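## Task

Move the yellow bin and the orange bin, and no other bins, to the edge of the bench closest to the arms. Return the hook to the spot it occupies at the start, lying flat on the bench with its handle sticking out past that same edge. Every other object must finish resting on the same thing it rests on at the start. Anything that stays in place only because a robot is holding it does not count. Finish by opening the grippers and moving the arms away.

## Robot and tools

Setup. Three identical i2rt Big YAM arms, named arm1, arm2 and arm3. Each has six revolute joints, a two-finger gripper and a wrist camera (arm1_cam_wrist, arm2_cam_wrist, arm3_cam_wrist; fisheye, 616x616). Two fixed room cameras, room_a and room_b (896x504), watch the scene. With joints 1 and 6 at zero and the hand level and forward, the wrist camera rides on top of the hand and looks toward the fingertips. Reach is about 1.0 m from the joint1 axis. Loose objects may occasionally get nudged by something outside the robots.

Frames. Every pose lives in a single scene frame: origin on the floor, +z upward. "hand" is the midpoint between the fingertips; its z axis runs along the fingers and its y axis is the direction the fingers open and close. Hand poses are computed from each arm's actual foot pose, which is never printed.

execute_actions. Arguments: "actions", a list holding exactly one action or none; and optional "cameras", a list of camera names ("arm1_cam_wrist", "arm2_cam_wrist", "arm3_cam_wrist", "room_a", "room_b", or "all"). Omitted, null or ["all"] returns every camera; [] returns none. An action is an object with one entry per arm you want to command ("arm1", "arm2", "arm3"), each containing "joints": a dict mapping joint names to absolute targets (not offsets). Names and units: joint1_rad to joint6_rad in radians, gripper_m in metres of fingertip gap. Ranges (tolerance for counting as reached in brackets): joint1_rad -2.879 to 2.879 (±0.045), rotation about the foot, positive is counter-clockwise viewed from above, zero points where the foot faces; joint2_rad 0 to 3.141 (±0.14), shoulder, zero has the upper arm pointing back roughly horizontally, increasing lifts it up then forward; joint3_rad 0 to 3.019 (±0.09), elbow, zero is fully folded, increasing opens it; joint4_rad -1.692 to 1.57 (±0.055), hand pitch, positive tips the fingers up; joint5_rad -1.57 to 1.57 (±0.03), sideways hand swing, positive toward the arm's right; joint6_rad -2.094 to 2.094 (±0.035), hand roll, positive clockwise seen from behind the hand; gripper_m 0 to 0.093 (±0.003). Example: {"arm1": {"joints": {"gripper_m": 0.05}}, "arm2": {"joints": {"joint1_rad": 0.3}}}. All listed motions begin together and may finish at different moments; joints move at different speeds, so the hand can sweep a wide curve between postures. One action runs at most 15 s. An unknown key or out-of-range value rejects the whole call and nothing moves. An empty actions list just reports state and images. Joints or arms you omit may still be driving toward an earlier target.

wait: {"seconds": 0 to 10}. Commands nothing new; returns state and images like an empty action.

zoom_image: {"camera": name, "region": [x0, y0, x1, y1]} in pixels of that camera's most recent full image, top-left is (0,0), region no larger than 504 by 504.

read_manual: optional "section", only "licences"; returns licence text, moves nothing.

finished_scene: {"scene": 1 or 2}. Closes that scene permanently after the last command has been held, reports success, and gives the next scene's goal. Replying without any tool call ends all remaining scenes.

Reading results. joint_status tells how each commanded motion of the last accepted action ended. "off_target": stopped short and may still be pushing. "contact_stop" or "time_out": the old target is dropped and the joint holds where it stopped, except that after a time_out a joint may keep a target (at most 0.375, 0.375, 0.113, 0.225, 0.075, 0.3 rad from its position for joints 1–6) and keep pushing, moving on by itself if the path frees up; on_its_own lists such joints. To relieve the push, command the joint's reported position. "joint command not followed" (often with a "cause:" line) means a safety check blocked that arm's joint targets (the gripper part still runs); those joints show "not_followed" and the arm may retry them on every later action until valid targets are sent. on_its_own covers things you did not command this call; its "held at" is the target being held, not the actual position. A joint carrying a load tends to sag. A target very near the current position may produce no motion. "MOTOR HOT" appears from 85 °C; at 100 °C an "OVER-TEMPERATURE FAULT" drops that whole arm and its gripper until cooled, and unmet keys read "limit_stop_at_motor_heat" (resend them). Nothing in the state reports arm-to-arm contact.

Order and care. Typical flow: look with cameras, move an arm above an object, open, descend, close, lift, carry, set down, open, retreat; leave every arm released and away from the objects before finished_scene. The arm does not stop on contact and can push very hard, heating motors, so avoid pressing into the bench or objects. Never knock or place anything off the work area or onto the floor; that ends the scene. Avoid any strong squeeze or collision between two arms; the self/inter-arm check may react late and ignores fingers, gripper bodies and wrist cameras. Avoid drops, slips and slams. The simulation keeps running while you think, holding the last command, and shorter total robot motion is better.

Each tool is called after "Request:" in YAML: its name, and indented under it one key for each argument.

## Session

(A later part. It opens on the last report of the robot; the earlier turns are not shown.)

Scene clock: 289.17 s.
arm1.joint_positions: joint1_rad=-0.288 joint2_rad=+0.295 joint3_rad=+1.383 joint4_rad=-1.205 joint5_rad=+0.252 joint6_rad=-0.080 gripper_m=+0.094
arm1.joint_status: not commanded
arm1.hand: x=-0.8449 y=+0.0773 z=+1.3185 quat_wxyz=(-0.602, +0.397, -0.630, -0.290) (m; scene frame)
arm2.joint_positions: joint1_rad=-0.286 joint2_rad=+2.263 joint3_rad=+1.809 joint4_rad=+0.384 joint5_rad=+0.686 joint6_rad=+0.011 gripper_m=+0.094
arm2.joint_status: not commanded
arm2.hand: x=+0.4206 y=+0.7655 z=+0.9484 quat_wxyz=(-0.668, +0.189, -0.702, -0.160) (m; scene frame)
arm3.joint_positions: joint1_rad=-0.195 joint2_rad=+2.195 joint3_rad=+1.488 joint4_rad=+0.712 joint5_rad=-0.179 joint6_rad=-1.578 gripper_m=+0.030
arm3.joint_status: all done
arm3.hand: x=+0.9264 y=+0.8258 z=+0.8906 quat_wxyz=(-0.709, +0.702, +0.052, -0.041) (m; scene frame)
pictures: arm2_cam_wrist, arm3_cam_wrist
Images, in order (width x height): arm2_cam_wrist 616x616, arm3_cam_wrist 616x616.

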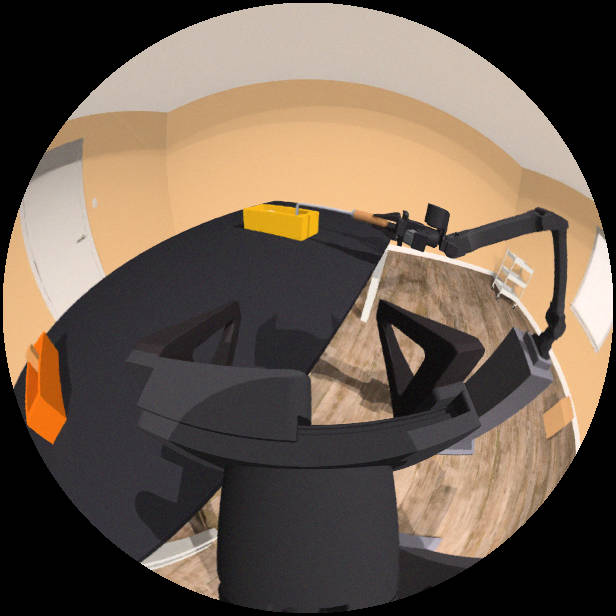

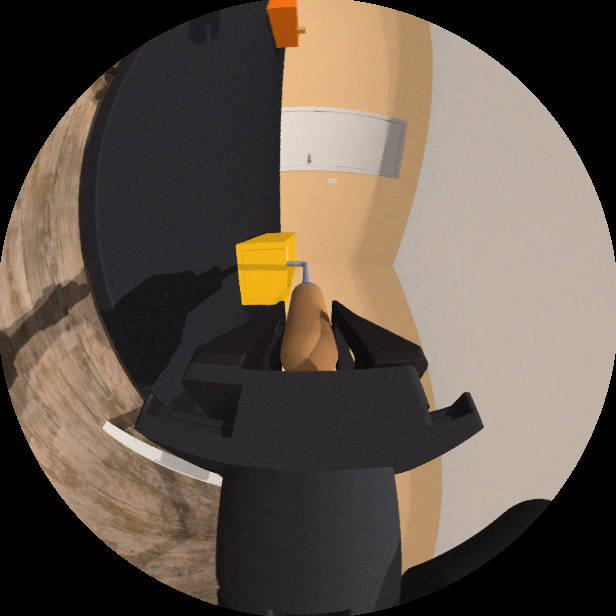

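Request:
execute_actions:
  actions:
    - {"arm3": {"joints": {"joint2_rad": 1.864, "joint3_rad": 1.122, "joint4_rad": 0.698}}}
  cameras: ["arm3_cam_wrist", "arm2_cam_wrist"]

Scene clock: 297.13 s.
arm1.joint_positions: joint1_rad=-0.288 joint2_rad=+0.295 joint3_rad=+1.383 joint4_rad=-1.205 joint5_rad=+0.252 joint6_rad=-0.080 gripper_m=+0.094
arm1.joint_status: not commanded
arm1.hand: x=-0.8449 y=+0.0773 z=+1.3185 quat_wxyz=(-0.602, +0.397, -0.630, -0.290) (m; scene frame)
arm2.joint_positions: joint1_rad=-0.286 joint2_rad=+2.263 joint3_rad=+1.809 joint4_rad=+0.384 joint5_rad=+0.686 joint6_rad=+0.011 gripper_m=+0.094
arm2.joint_status: not commanded
arm2.hand: x=+0.4206 y=+0.7655 z=+0.9484 quat_wxyz=(-0.668, +0.189, -0.702, -0.160) (m; scene frame)
arm3.joint_positions: joint1_rad=-0.195 joint2_rad=+1.876 joint3_rad=+1.099 joint4_rad=+0.671 joint5_rad=-0.179 joint6_rad=-1.579 gripper_m=+0.030
arm3.joint_status: all done
arm3.hand: x=+0.9206 y=+0.7086 z=+0.9161 quat_wxyz=(-0.669, +0.740, +0.048, -0.045) (m; scene frame)
pictures: arm2_cam_wrist, arm3_cam_wrist
Images, in order (width x height): arm2_cam_wrist 616x616, arm3_cam_wrist 616x616.

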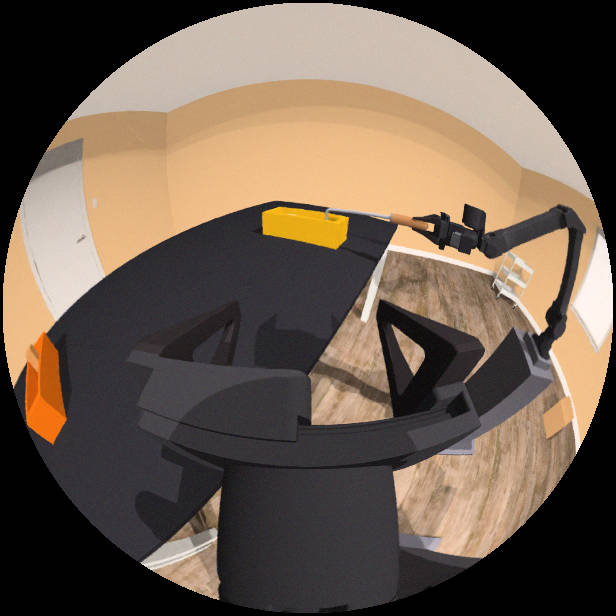

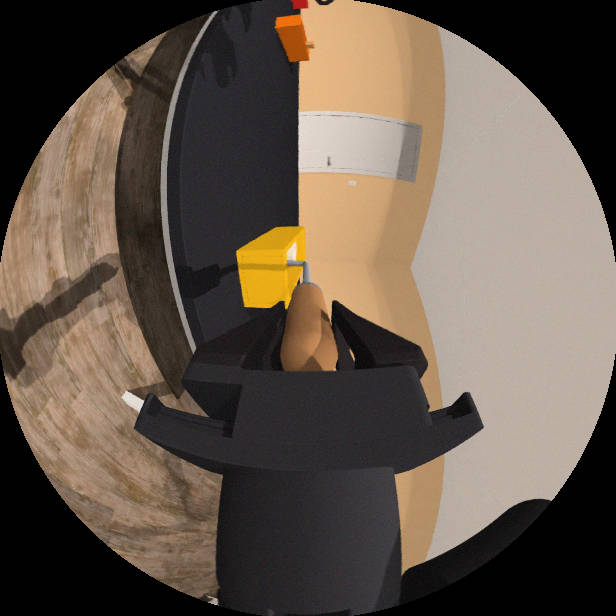

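Request:
zoom_image:
  camera: "arm3_cam_wrist"
  region: [150, 200, 350, 350]

Request:
zoom_image:
  camera: "arm2_cam_wrist"
  region: [250, 185, 470, 295]

Region (150, 200, 350, 350) of arm3_cam_wrist's 616x616 image, scaled by 2.520, with more detail than that image has; it fills the top 378 rows of this view, and the rest is white.

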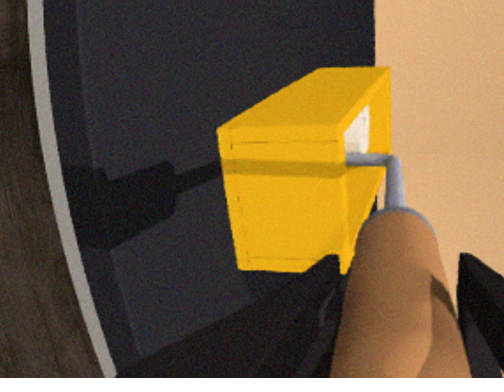

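Region (250, 185, 470, 295) of arm2_cam_wrist's 616x616 image, scaled by 2.291, with more detail than that image has.

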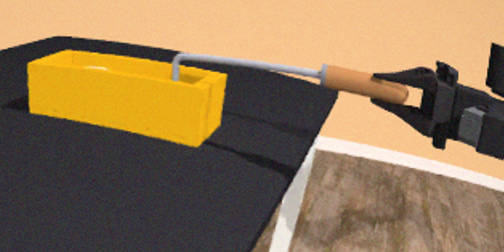

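Request:
execute_actions:
  actions:
    - {"arm3": {"joints": {"joint2_rad": 1.572, "joint3_rad": 0.775, "joint5_rad": -0.122}}}
  cameras: ["arm3_cam_wrist", "arm2_cam_wrist", "room_b"]

Scene clock: 351.47 s.
arm1.joint_positions: joint1_rad=-0.288 joint2_rad=+0.295 joint3_rad=+1.383 joint4_rad=-1.205 joint5_rad=+0.252 joint6_rad=-0.080 gripper_m=+0.094
arm1.joint_status: not commanded
arm1.hand: x=-0.8449 y=+0.0773 z=+1.3185 quat_wxyz=(-0.602, +0.397, -0.630, -0.290) (m; scene frame)
arm2.joint_positions: joint1_rad=-0.286 joint2_rad=+2.263 joint3_rad=+1.809 joint4_rad=+0.384 joint5_rad=+0.686 joint6_rad=+0.011 gripper_m=+0.094
arm2.joint_status: not commanded
arm2.hand: x=+0.4206 y=+0.7655 z=+0.9484 quat_wxyz=(-0.668, +0.189, -0.702, -0.160) (m; scene frame)
arm3.joint_positions: joint1_rad=-0.196 joint2_rad=+1.588 joint3_rad=+0.754 joint4_rad=+0.670 joint5_rad=-0.123 joint6_rad=-1.579 gripper_m=+0.030
arm3.joint_status: all done
arm3.hand: x=+0.9246 y=+0.5877 z=+0.9232 quat_wxyz=(-0.648, +0.761, +0.027, -0.026) (m; scene frame)
pictures: arm2_cam_wrist, arm3_cam_wrist, room_b
Images, in order (width x height): arm2_cam_wrist 616x616, arm3_cam_wrist 616x616, room_b 896x504.

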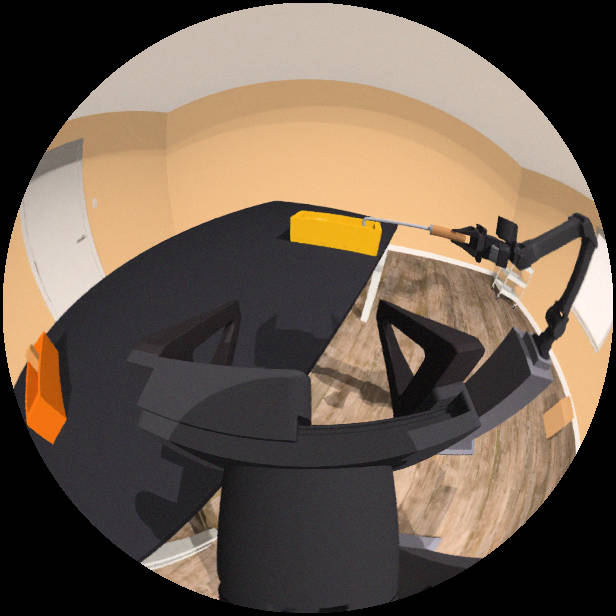

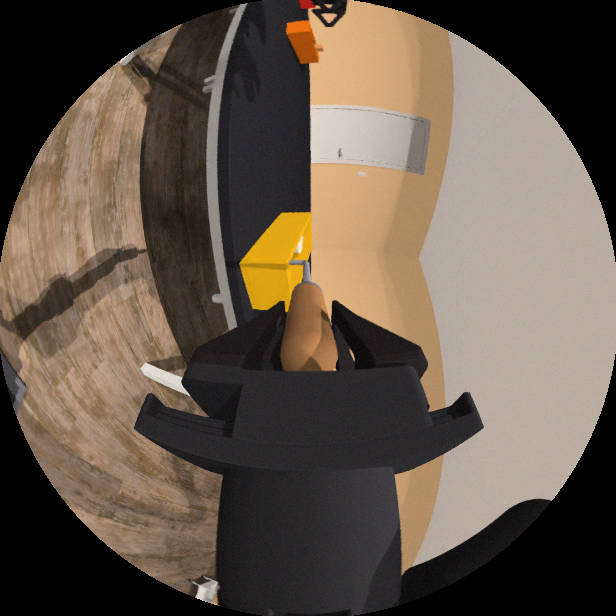

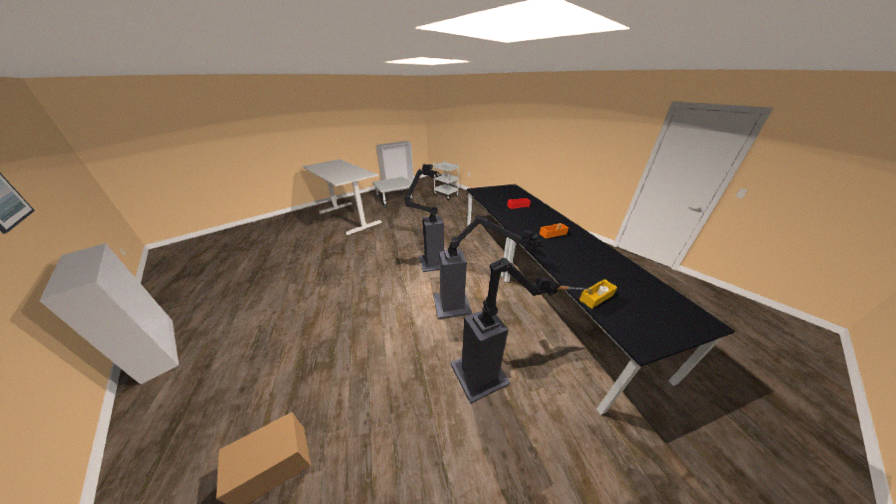

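Request:
zoom_image:
  camera: "arm3_cam_wrist"
  region: [190, 190, 350, 330]

Request:
zoom_image:
  camera: "room_b"
  region: [520, 250, 680, 350]

Request:
zoom_image:
  camera: "arm2_cam_wrist"
  region: [280, 195, 480, 295]

Region (190, 190, 350, 330) of arm3_cam_wrist's 616x616 image, scaled by 3.150, with more detail than that image has; it fills the top 441 rows of this view, and the rest is white.

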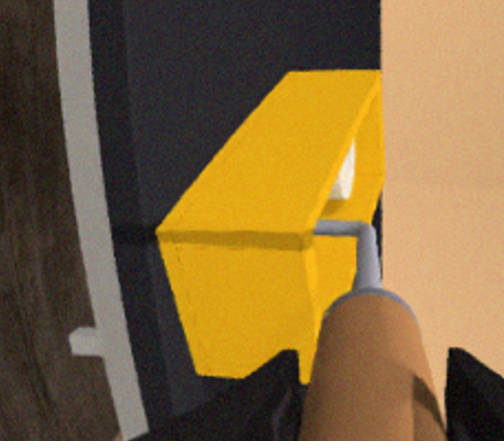

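Region (520, 250, 680, 350) of room_b's 896x504 image, scaled by 3.150, with more detail than that image has; it fills the top 315 rows of this view, and the rest is white.

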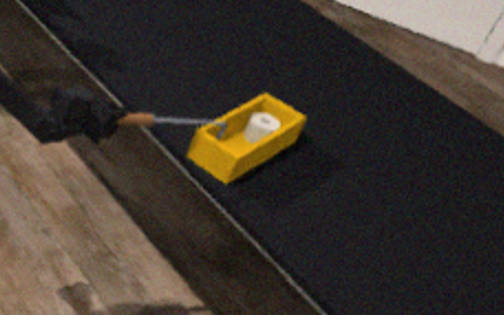

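Region (280, 195, 480, 295) of arm2_cam_wrist's 616x616 image, scaled by 2.520, with more detail than that image has.

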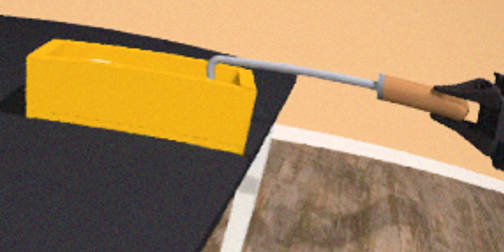

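Request:
execute_actions:
  actions:
    - {"arm3": {"joints": {"joint3_rad": 1.31, "joint5_rad": 0.0, "joint6_rad": -1.0}}, "arm2": {"joints": {"joint1_rad": 0.1, "joint2_rad": 2.2, "joint3_rad": 1.72, "joint4_rad": 0.8, "joint5_rad": 0.1}}}
  cameras: ["arm3_cam_wrist", "room_b"]

Request:
execute_actions:
  actions:
    - {"arm3": {"joints": {"joint1_rad": 0.545, "joint2_rad": 2.33, "joint3_rad": 1.84, "joint4_rad": 0.77, "joint5_rad": 0.696, "joint6_rad": 0.01}}, "arm2": {"joints": {"joint5_rad": -0.683}}}
  cameras: ["arm3_cam_wrist", "arm2_cam_wrist", "room_a", "room_b"]

Scene clock: 466.30 s.
arm1.joint_positions: joint1_rad=-0.288 joint2_rad=+0.295 joint3_rad=+1.383 joint4_rad=-1.205 joint5_rad=+0.252 joint6_rad=-0.080 gripper_m=+0.094
arm1.joint_status: not commanded
arm1.hand: x=-0.8449 y=+0.0773 z=+1.3185 quat_wxyz=(-0.602, +0.397, -0.630, -0.290) (m; scene frame)
arm2.joint_positions: joint1_rad=+0.100 joint2_rad=+2.227 joint3_rad=+1.721 joint4_rad=+0.782 joint5_rad=+0.101 joint6_rad=+0.008 gripper_m=+0.094
arm2.joint_status: all done
arm2.hand: x=+0.0120 y=+0.8808 z=+1.0247 quat_wxyz=(-0.582, +0.393, -0.457, -0.546) (m; scene frame)
arm3.joint_positions: joint1_rad=-0.199 joint2_rad=+1.584 joint3_rad=+1.252 joint4_rad=+0.667 joint5_rad=+0.004 joint6_rad=-0.973 gripper_m=+0.030
arm3.joint_status: all done
arm3.hand: x=+0.9515 y=+0.6794 z=+1.2033 quat_wxyz=(-0.787, +0.547, -0.183, -0.217) (m; scene frame)
pictures: arm3_cam_wrist, room_b
Images, in order (width x height): arm3_cam_wrist 616x616, room_b 896x504.

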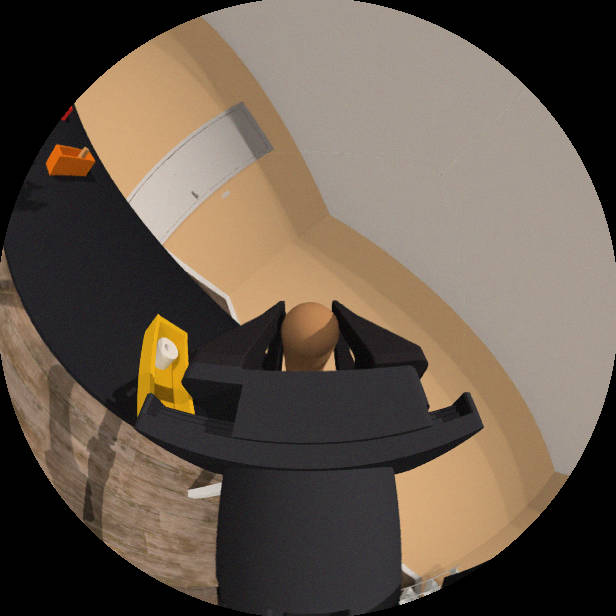

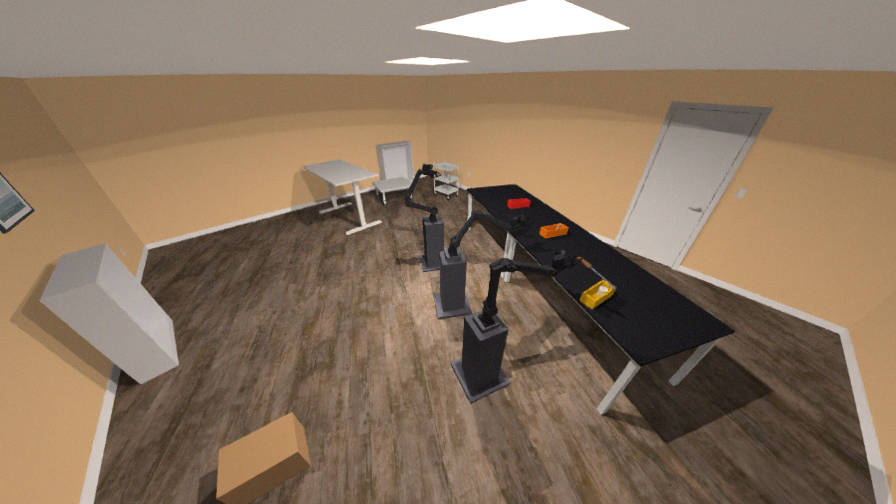

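Scene clock: 468.63 s.
arm1.joint_positions: joint1_rad=-0.288 joint2_rad=+0.295 joint3_rad=+1.383 joint4_rad=-1.205 joint5_rad=+0.252 joint6_rad=-0.080 gripper_m=+0.094
arm1.joint_status: not commanded
arm1.hand: x=-0.8449 y=+0.0773 z=+1.3185 quat_wxyz=(-0.602, +0.397, -0.630, -0.290) (m; scene frame)
arm2.joint_positions: joint1_rad=+0.100 joint2_rad=+2.227 joint3_rad=+1.721 joint4_rad=+0.782 joint5_rad=-0.679 joint6_rad=+0.008 gripper_m=+0.094
arm2.joint_status: all done
arm2.hand: x=-0.1132 y=+0.8450 z=+1.0152 quat_wxyz=(-0.388, +0.587, -0.216, -0.677) (m; scene frame)
arm3.joint_positions: joint1_rad=+0.543 joint2_rad=+2.343 joint3_rad=+1.785 joint4_rad=+0.753 joint5_rad=+0.700 joint6_rad=-0.010 gripper_m=+0.030
arm3.joint_status: all done
arm3.hand: x=+0.4546 y=+0.7275 z=+0.9272 quat_wxyz=(-0.512, +0.430, -0.489, -0.561) (m; scene frame)
pictures: arm2_cam_wrist, arm3_cam_wrist, room_a, room_b
Images, in order (width x height): arm2_cam_wrist 616x616, arm3_cam_wrist 616x616, room_a 896x504, room_b 896x504.

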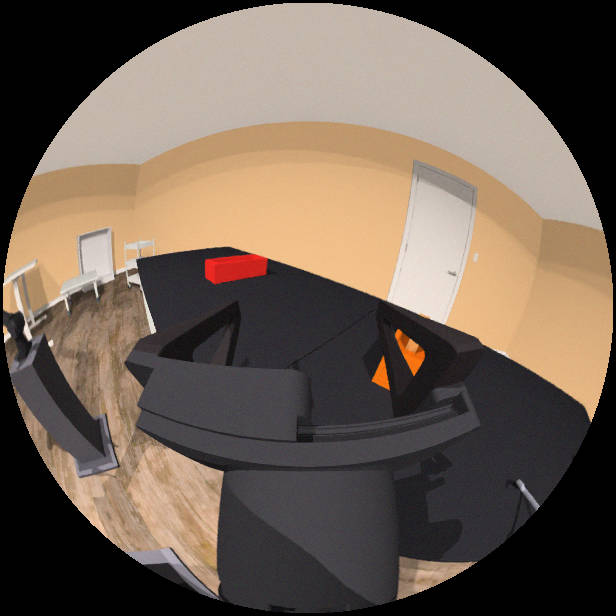

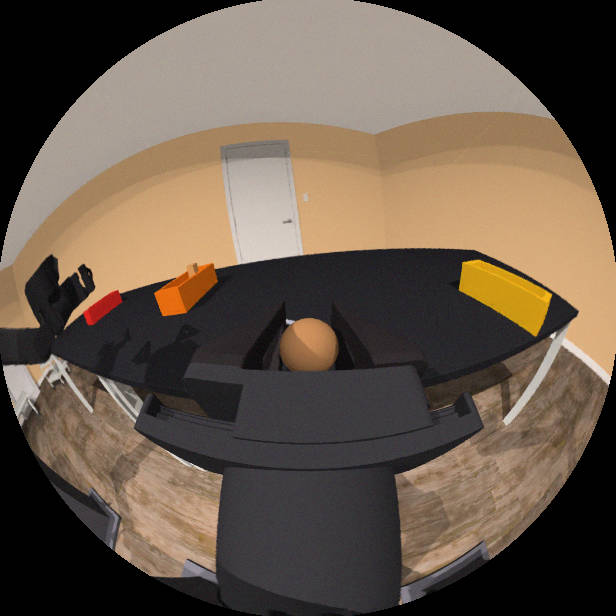

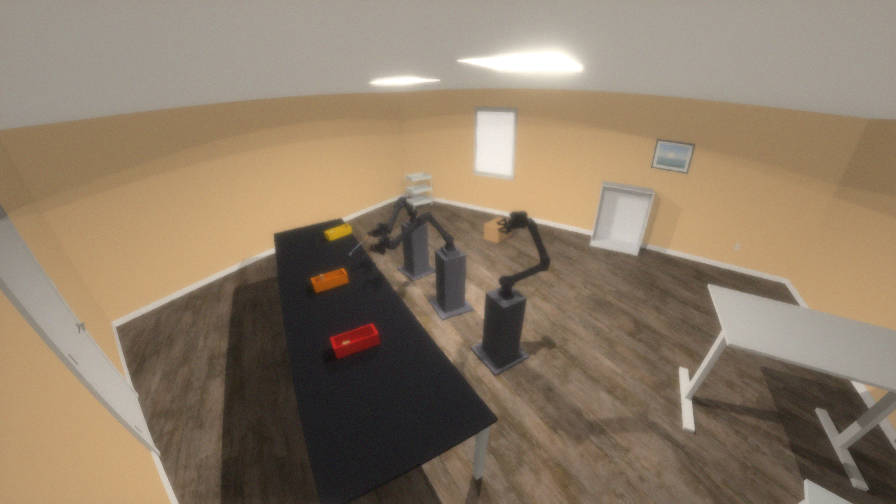

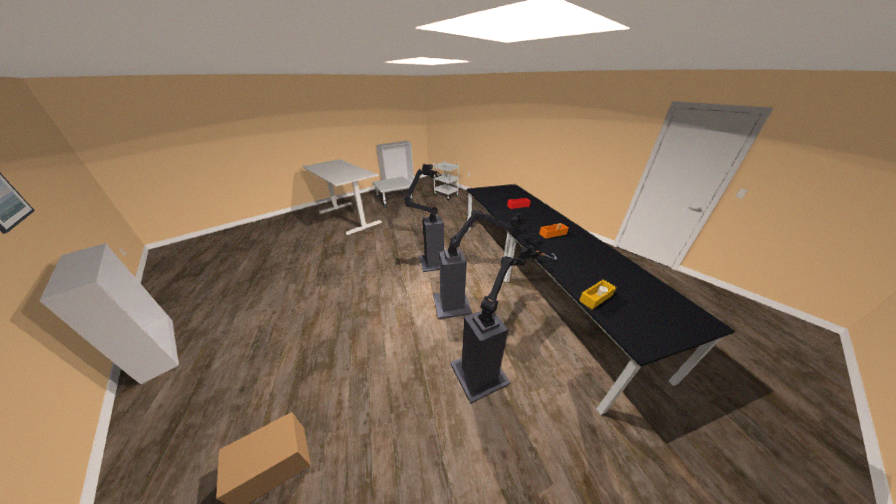

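Request:
zoom_image:
  camera: "room_a"
  region: [300, 190, 440, 290]

Request:
zoom_image:
  camera: "room_b"
  region: [480, 200, 640, 320]

Region (300, 190, 440, 290) of room_a's 896x504 image, scaled by 3.600, with more detail than that image has; it fills the top 360 rows of this view, and the rest is white.

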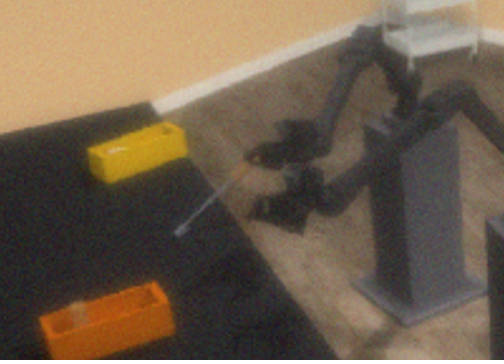

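Region (480, 200, 640, 320) of room_b's 896x504 image, scaled by 3.150, with more detail than that image has; it fills the top 378 rows of this view, and the rest is white.

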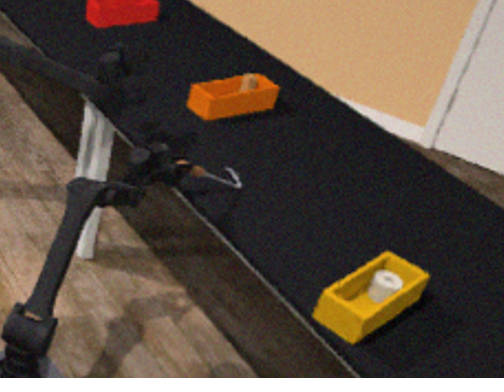

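Request:
execute_actions:
  actions:
    - {"arm3": {"joints": {"joint2_rad": 2.482}}, "arm2": {"joints": {"joint1_rad": -0.22}}}
  cameras: ["arm3_cam_wrist", "arm2_cam_wrist", "room_b"]

Scene clock: 478.10 s.
arm1.joint_positions: joint1_rad=-0.288 joint2_rad=+0.295 joint3_rad=+1.383 joint4_rad=-1.205 joint5_rad=+0.252 joint6_rad=-0.080 gripper_m=+0.094
arm1.joint_status: not commanded
arm1.hand: x=-0.8449 y=+0.0773 z=+1.3185 quat_wxyz=(-0.602, +0.397, -0.630, -0.290) (m; scene frame)
arm2.joint_positions: joint1_rad=-0.217 joint2_rad=+2.227 joint3_rad=+1.721 joint4_rad=+0.782 joint5_rad=-0.682 joint6_rad=+0.008 gripper_m=+0.094
arm2.joint_status: all done
arm2.hand: x=+0.1535 y=+0.8365 z=+1.0137 quat_wxyz=(-0.488, +0.546, -0.306, -0.608) (m; scene frame)
arm3.joint_positions: joint1_rad=+0.543 joint2_rad=+2.479 joint3_rad=+1.804 joint4_rad=+0.763 joint5_rad=+0.693 joint6_rad=-0.002 gripper_m=+0.030
arm3.joint_status: all done
arm3.hand: x=+0.4507 y=+0.7315 z=+0.8250 quat_wxyz=(-0.506, +0.469, -0.494, -0.529) (m; scene frame)
pictures: arm2_cam_wrist, arm3_cam_wrist, room_b
Images, in order (width x height): arm2_cam_wrist 616x616, arm3_cam_wrist 616x616, room_b 896x504.

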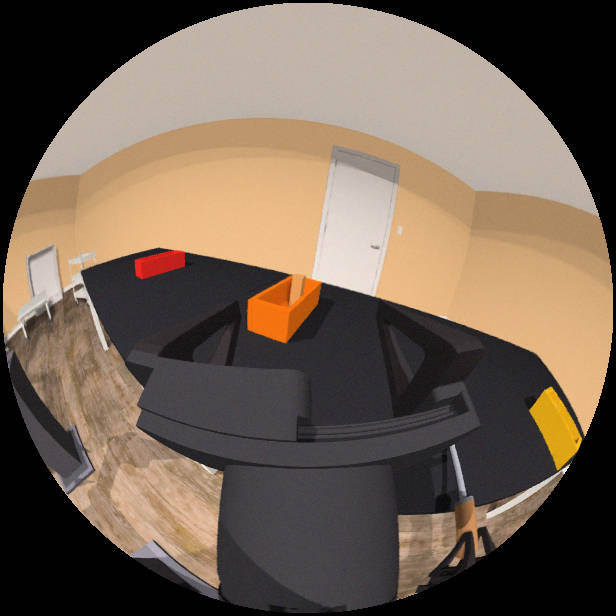

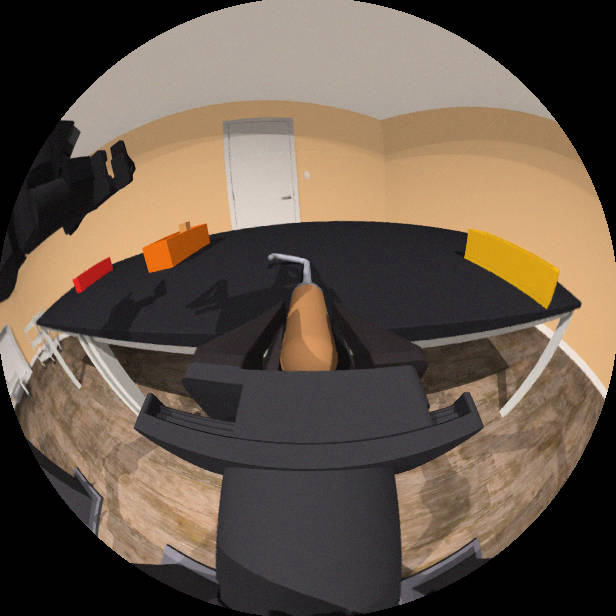

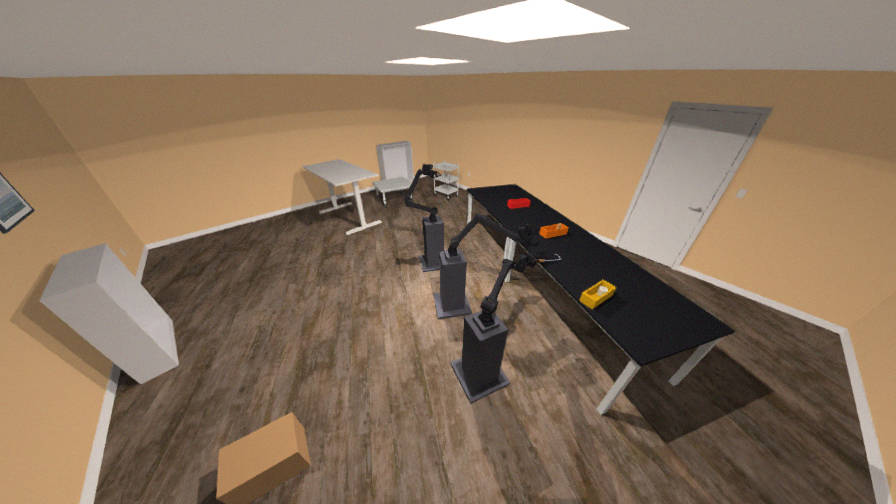

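Request:
execute_actions:
  actions:
    - {"arm3": {"joints": {"joint2_rad": 2.515, "joint3_rad": 1.79, "joint4_rad": 0.735, "joint6_rad": -0.14}}}
  cameras: ["arm3_cam_wrist", "arm2_cam_wrist"]

Scene clock: 483.57 s.
arm1.joint_positions: joint1_rad=-0.288 joint2_rad=+0.295 joint3_rad=+1.383 joint4_rad=-1.205 joint5_rad=+0.252 joint6_rad=-0.080 gripper_m=+0.094
arm1.joint_status: not commanded
arm1.hand: x=-0.8449 y=+0.0773 z=+1.3185 quat_wxyz=(-0.602, +0.397, -0.630, -0.290) (m; scene frame)
arm2.joint_positions: joint1_rad=-0.217 joint2_rad=+2.227 joint3_rad=+1.721 joint4_rad=+0.782 joint5_rad=-0.682 joint6_rad=+0.008 gripper_m=+0.094
arm2.joint_status: not commanded
arm2.hand: x=+0.1535 y=+0.8365 z=+1.0137 quat_wxyz=(-0.488, +0.546, -0.306, -0.608) (m; scene frame)
arm3.joint_positions: joint1_rad=+0.544 joint2_rad=+2.479 joint3_rad=+1.800 joint4_rad=+0.752 joint5_rad=+0.690 joint6_rad=-0.120 gripper_m=+0.030
arm3.joint_status: all done
arm3.hand: x=+0.4502 y=+0.7306 z=+0.8207 quat_wxyz=(-0.535, +0.504, -0.465, -0.494) (m; scene frame)
pictures: arm2_cam_wrist, arm3_cam_wrist
Images, in order (width x height): arm2_cam_wrist 616x616, arm3_cam_wrist 616x616.

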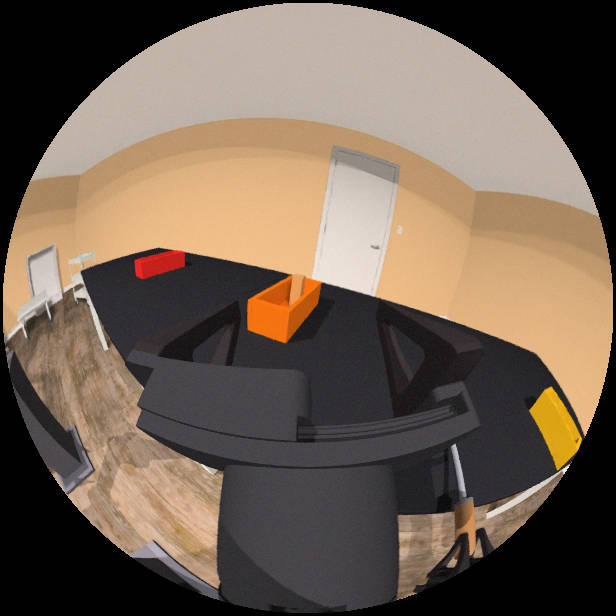

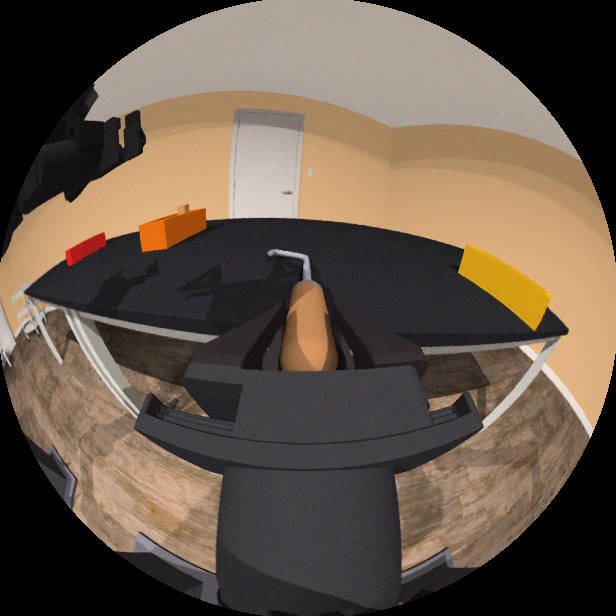

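Request:
execute_actions:
  actions:
    - {"arm3": {"joints": {"joint2_rad": 2.541}}}
  cameras: ["arm3_cam_wrist", "arm2_cam_wrist"]

Scene clock: 487.17 s.
arm1.joint_positions: joint1_rad=-0.288 joint2_rad=+0.295 joint3_rad=+1.383 joint4_rad=-1.205 joint5_rad=+0.252 joint6_rad=-0.080 gripper_m=+0.094
arm1.joint_status: not commanded
arm1.hand: x=-0.8449 y=+0.0773 z=+1.3185 quat_wxyz=(-0.602, +0.397, -0.630, -0.290) (m; scene frame)
arm2.joint_positions: joint1_rad=-0.217 joint2_rad=+2.227 joint3_rad=+1.721 joint4_rad=+0.782 joint5_rad=-0.682 joint6_rad=+0.008 gripper_m=+0.094
arm2.joint_status: not commanded
arm2.hand: x=+0.1535 y=+0.8365 z=+1.0137 quat_wxyz=(-0.488, +0.546, -0.306, -0.608) (m; scene frame)
arm3.joint_positions: joint1_rad=+0.544 joint2_rad=+2.510 joint3_rad=+1.797 joint4_rad=+0.751 joint5_rad=+0.690 joint6_rad=-0.125 gripper_m=+0.030
arm3.joint_status: all done
arm3.hand: x=+0.4517 y=+0.7286 z=+0.7931 quat_wxyz=(-0.535, +0.517, -0.464, -0.481) (m; scene frame)
pictures: arm2_cam_wrist, arm3_cam_wrist
Images, in order (width x height): arm2_cam_wrist 616x616, arm3_cam_wrist 616x616.

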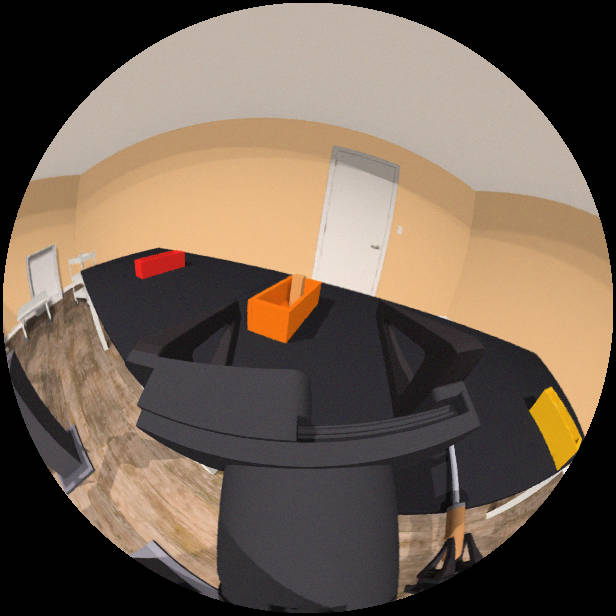

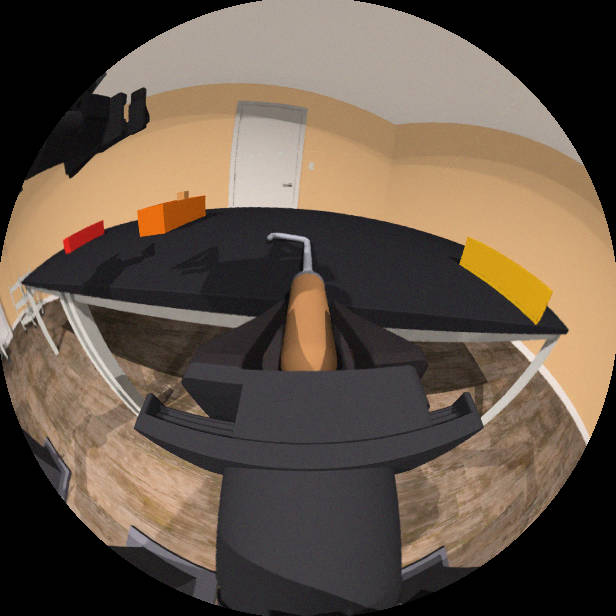

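Request:
execute_actions:
  actions:
    - {"arm3": {"joints": {"joint2_rad": 2.51, "joint3_rad": 1.797, "joint4_rad": 0.751, "gripper_m": 0.093}}}
  cameras: ["arm3_cam_wrist"]

Request:
execute_actions:
  actions:
    - {"arm3": {"joints": {"joint1_rad": 0.05, "joint2_rad": 2.12, "joint5_rad": 0.35}}, "arm2": {"joints": {"joint1_rad": -0.584, "joint2_rad": 2.385}}}
  cameras: ["arm3_cam_wrist", "arm2_cam_wrist", "room_b"]

Scene clock: 530.10 s.
arm1.joint_positions: joint1_rad=-0.288 joint2_rad=+0.295 joint3_rad=+1.383 joint4_rad=-1.205 joint5_rad=+0.252 joint6_rad=-0.080 gripper_m=+0.094
arm1.joint_status: not commanded
arm1.hand: x=-0.8449 y=+0.0773 z=+1.3185 quat_wxyz=(-0.602, +0.397, -0.630, -0.290) (m; scene frame)
arm2.joint_positions: joint1_rad=-0.217 joint2_rad=+2.227 joint3_rad=+1.721 joint4_rad=+0.782 joint5_rad=-0.682 joint6_rad=+0.008 gripper_m=+0.094
arm2.joint_status: not commanded
arm2.hand: x=+0.1535 y=+0.8365 z=+1.0137 quat_wxyz=(-0.488, +0.546, -0.306, -0.608) (m; scene frame)
arm3.joint_positions: joint1_rad=+0.544 joint2_rad=+2.510 joint3_rad=+1.797 joint4_rad=+0.751 joint5_rad=+0.693 joint6_rad=-0.126 gripper_m=+0.093
arm3.joint_status: all done
arm3.hand: x=+0.4522 y=+0.7286 z=+0.7931 quat_wxyz=(-0.536, +0.517, -0.465, -0.480) (m; scene frame)
pictures: arm3_cam_wrist
Images, in order (width x height): arm3_cam_wrist 616x616.

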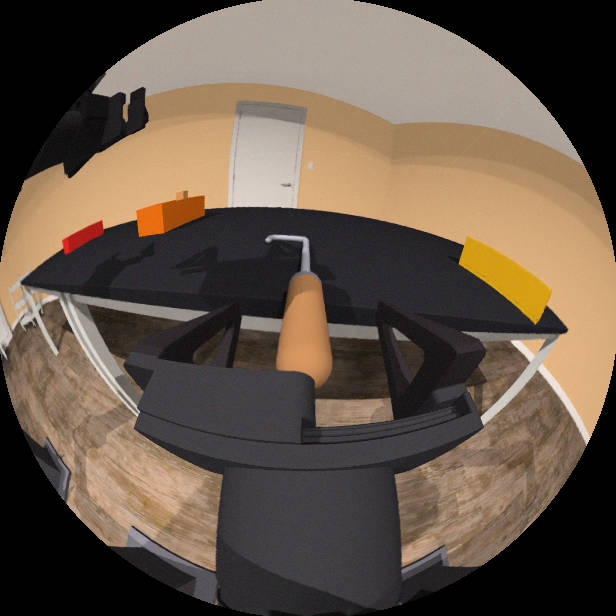

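Scene clock: 532.10 s.
arm1.joint_positions: joint1_rad=-0.288 joint2_rad=+0.295 joint3_rad=+1.383 joint4_rad=-1.205 joint5_rad=+0.252 joint6_rad=-0.080 gripper_m=+0.094
arm1.joint_status: not commanded
arm1.hand: x=-0.8449 y=+0.0773 z=+1.3185 quat_wxyz=(-0.602, +0.397, -0.630, -0.290) (m; scene frame)
arm2.joint_positions: joint1_rad=-0.583 joint2_rad=+2.405 joint3_rad=+1.707 joint4_rad=+0.792 joint5_rad=-0.681 joint6_rad=+0.008 gripper_m=+0.094
arm2.joint_status: all done
arm2.hand: x=+0.4443 y=+0.7303 z=+0.8601 quat_wxyz=(-0.530, +0.492, -0.469, -0.507) (m; scene frame)
arm3.joint_positions: joint1_rad=+0.047 joint2_rad=+2.108 joint3_rad=+1.793 joint4_rad=+0.755 joint5_rad=+0.350 joint6_rad=-0.128 gripper_m=+0.093
arm3.joint_status: all done
arm3.hand: x=+0.8086 y=+0.8381 z=+1.1413 quat_wxyz=(-0.638, +0.343, -0.424, -0.544) (m; scene frame)
pictures: arm2_cam_wrist, arm3_cam_wrist, room_b
Images, in order (width x height): arm2_cam_wrist 616x616, arm3_cam_wrist 616x616, room_b 896x504.

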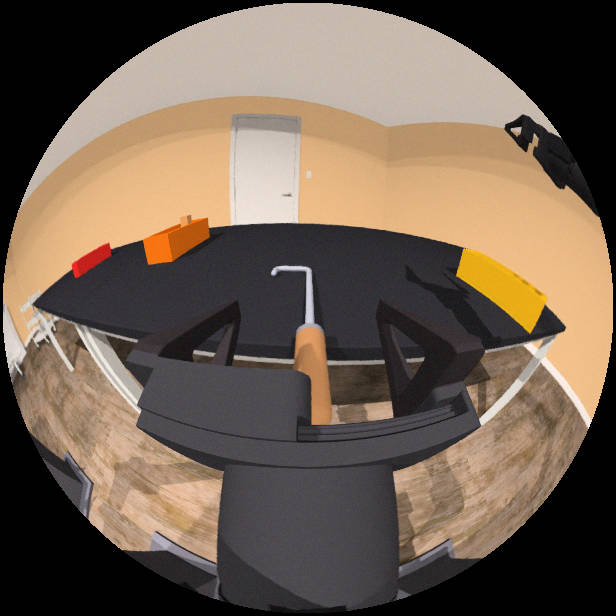

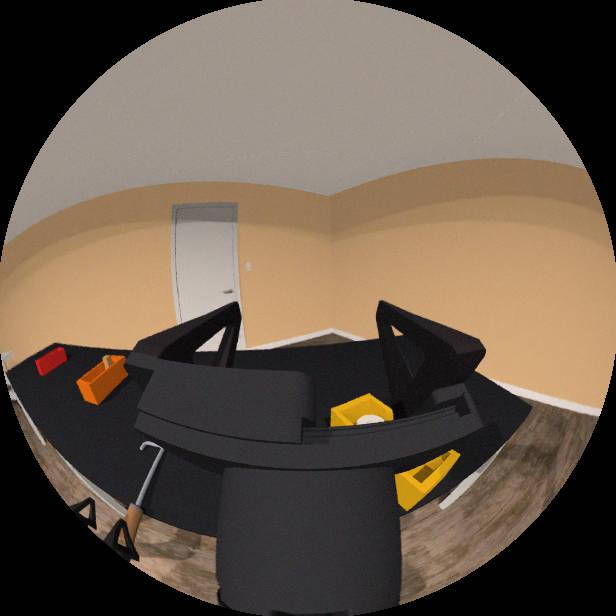

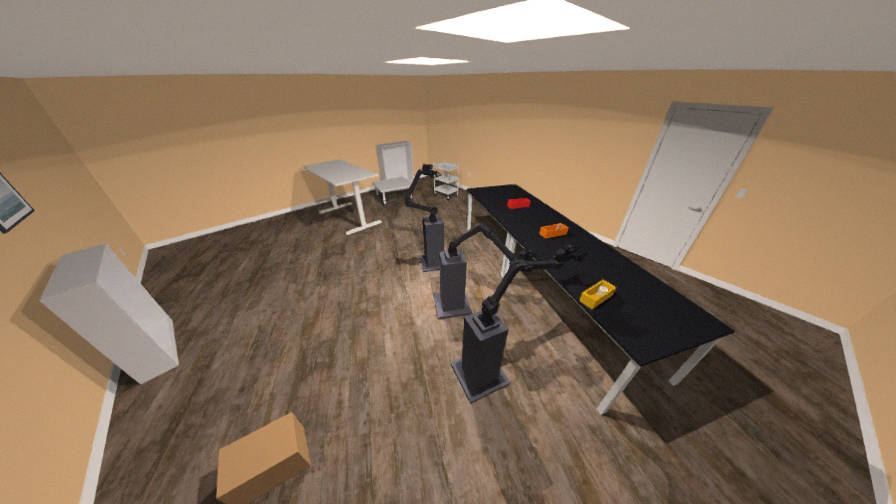

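Request:
execute_actions:
  actions:
    - {"arm2": {"joints": {"joint2_rad": 2.478}}, "arm3": {"joints": {"gripper_m": 0.0, "joint4_rad": 0.5, "joint5_rad": 0.2, "joint6_rad": 0.0}}}
  cameras: ["arm2_cam_wrist"]

Scene clock: 537.90 s.
arm1.joint_positions: joint1_rad=-0.288 joint2_rad=+0.295 joint3_rad=+1.383 joint4_rad=-1.205 joint5_rad=+0.252 joint6_rad=-0.080 gripper_m=+0.094
arm1.joint_status: not commanded
arm1.hand: x=-0.8449 y=+0.0773 z=+1.3185 quat_wxyz=(-0.602, +0.397, -0.630, -0.290) (m; scene frame)
arm2.joint_positions: joint1_rad=-0.583 joint2_rad=+2.473 joint3_rad=+1.707 joint4_rad=+0.792 joint5_rad=-0.681 joint6_rad=+0.008 gripper_m=+0.094
arm2.joint_status: all done
arm2.hand: x=+0.4418 y=+0.7278 z=+0.8035 quat_wxyz=(-0.507, +0.495, -0.494, -0.505) (m; scene frame)
arm3.joint_positions: joint1_rad=+0.047 joint2_rad=+2.108 joint3_rad=+1.793 joint4_rad=+0.509 joint5_rad=+0.203 joint6_rad=-0.016 gripper_m=+0.001
arm3.joint_status: all done
arm3.hand: x=+0.7804 y=+0.8579 z=+1.0874 quat_wxyz=(-0.544, +0.443, -0.455, -0.548) (m; scene frame)
pictures: arm2_cam_wrist
Images, in order (width x height): arm2_cam_wrist 616x616.

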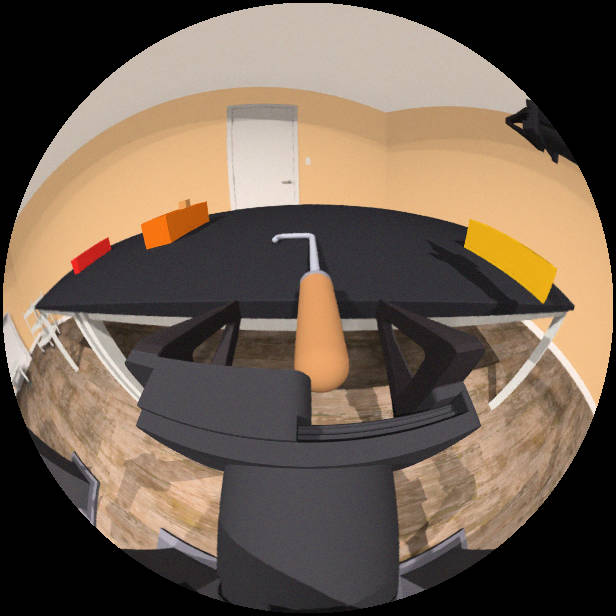

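Request:
execute_actions:
  actions:
    - {"arm2": {"joints": {"gripper_m": 0.0}}}
  cameras: ["arm2_cam_wrist"]

Request:
execute_actions:
  actions:
    - {"arm2": {"joints": {"joint2_rad": 2.378, "joint6_rad": -1.59}}, "arm3": {"joints": {"joint1_rad": -0.43, "joint2_rad": 2.25, "joint3_rad": 1.765, "joint5_rad": -0.3}}}
  cameras: ["arm2_cam_wrist", "arm3_cam_wrist", "room_b"]

Scene clock: 548.80 s.
arm1.joint_positions: joint1_rad=-0.288 joint2_rad=+0.295 joint3_rad=+1.383 joint4_rad=-1.205 joint5_rad=+0.252 joint6_rad=-0.080 gripper_m=+0.094
arm1.joint_status: not commanded
arm1.hand: x=-0.8449 y=+0.0773 z=+1.3185 quat_wxyz=(-0.602, +0.397, -0.630, -0.290) (m; scene frame)
arm2.joint_positions: joint1_rad=-0.583 joint2_rad=+2.473 joint3_rad=+1.707 joint4_rad=+0.792 joint5_rad=-0.680 joint6_rad=+0.007 gripper_m=+0.029
arm2.joint_status: gripper_m off_target (ended at +0.029, target +0.000)
arm2.hand: x=+0.4420 y=+0.7278 z=+0.8035 quat_wxyz=(-0.507, +0.495, -0.494, -0.504) (m; scene frame)
arm3.joint_positions: joint1_rad=+0.047 joint2_rad=+2.108 joint3_rad=+1.793 joint4_rad=+0.509 joint5_rad=+0.203 joint6_rad=-0.015 gripper_m=+0.001
arm3.joint_status: not commanded
arm3.hand: x=+0.7804 y=+0.8579 z=+1.0874 quat_wxyz=(-0.544, +0.443, -0.455, -0.548) (m; scene frame)
pictures: arm2_cam_wrist
Images, in order (width x height): arm2_cam_wrist 616x616.

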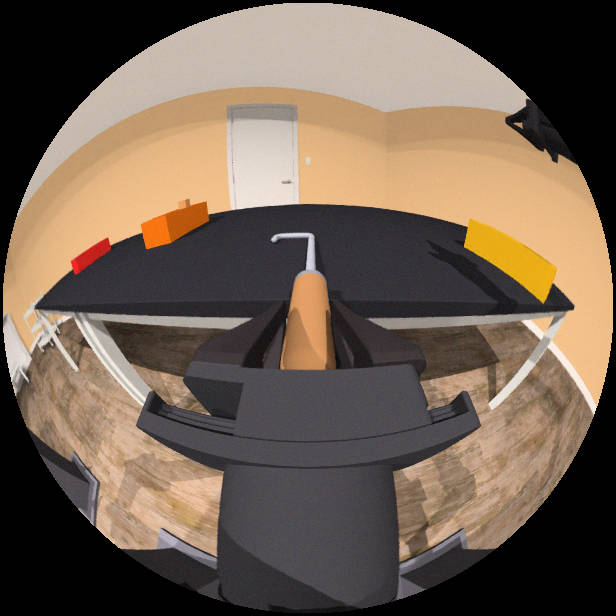

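Scene clock: 550.97 s.
arm1.joint_positions: joint1_rad=-0.288 joint2_rad=+0.295 joint3_rad=+1.383 joint4_rad=-1.205 joint5_rad=+0.252 joint6_rad=-0.080 gripper_m=+0.094
arm1.joint_status: not commanded
arm1.hand: x=-0.8449 y=+0.0773 z=+1.3185 quat_wxyz=(-0.602, +0.397, -0.630, -0.290) (m; scene frame)
arm2.joint_positions: joint1_rad=-0.583 joint2_rad=+2.424 joint3_rad=+1.701 joint4_rad=+0.783 joint5_rad=-0.684 joint6_rad=-1.568 gripper_m=+0.029
arm2.joint_status: all done
arm2.hand: x=+0.4425 y=+0.7289 z=+0.8394 quat_wxyz=(-0.724, +0.689, +0.011, +0.010) (m; scene frame)
arm3.joint_positions: joint1_rad=-0.432 joint2_rad=+2.252 joint3_rad=+1.757 joint4_rad=+0.500 joint5_rad=-0.300 joint6_rad=-0.012 gripper_m=+0.001
arm3.joint_status: all done
arm3.hand: x=+1.1176 y=+0.8590 z=+0.9420 quat_wxyz=(-0.503, +0.507, -0.489, -0.501) (m; scene frame)
pictures: arm2_cam_wrist, arm3_cam_wrist, room_b
Images, in order (width x height): arm2_cam_wrist 616x616, arm3_cam_wrist 616x616, room_b 896x504.

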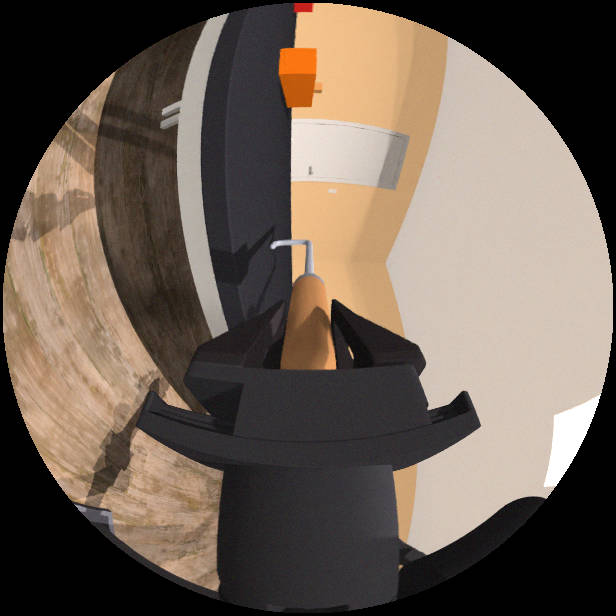

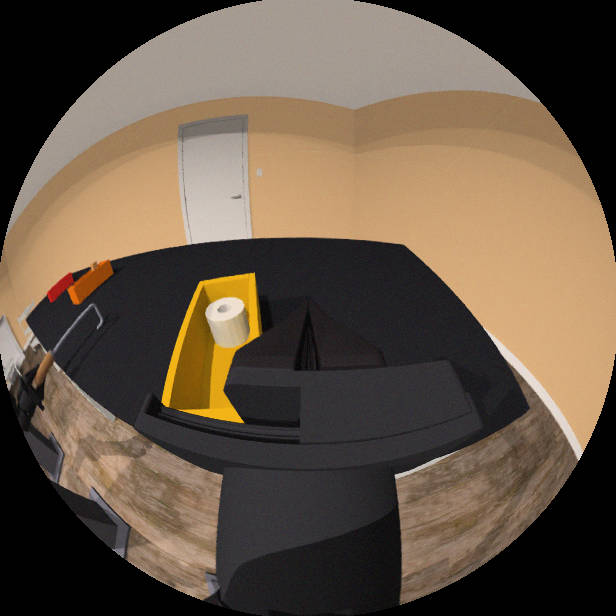

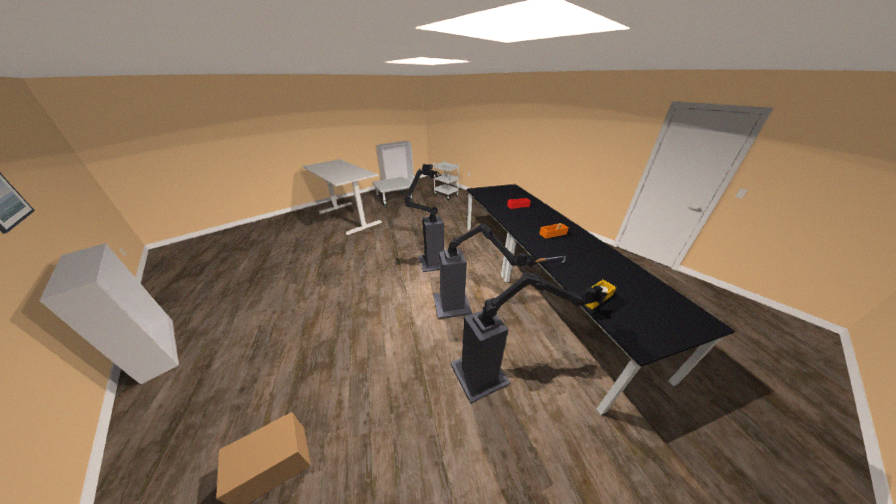

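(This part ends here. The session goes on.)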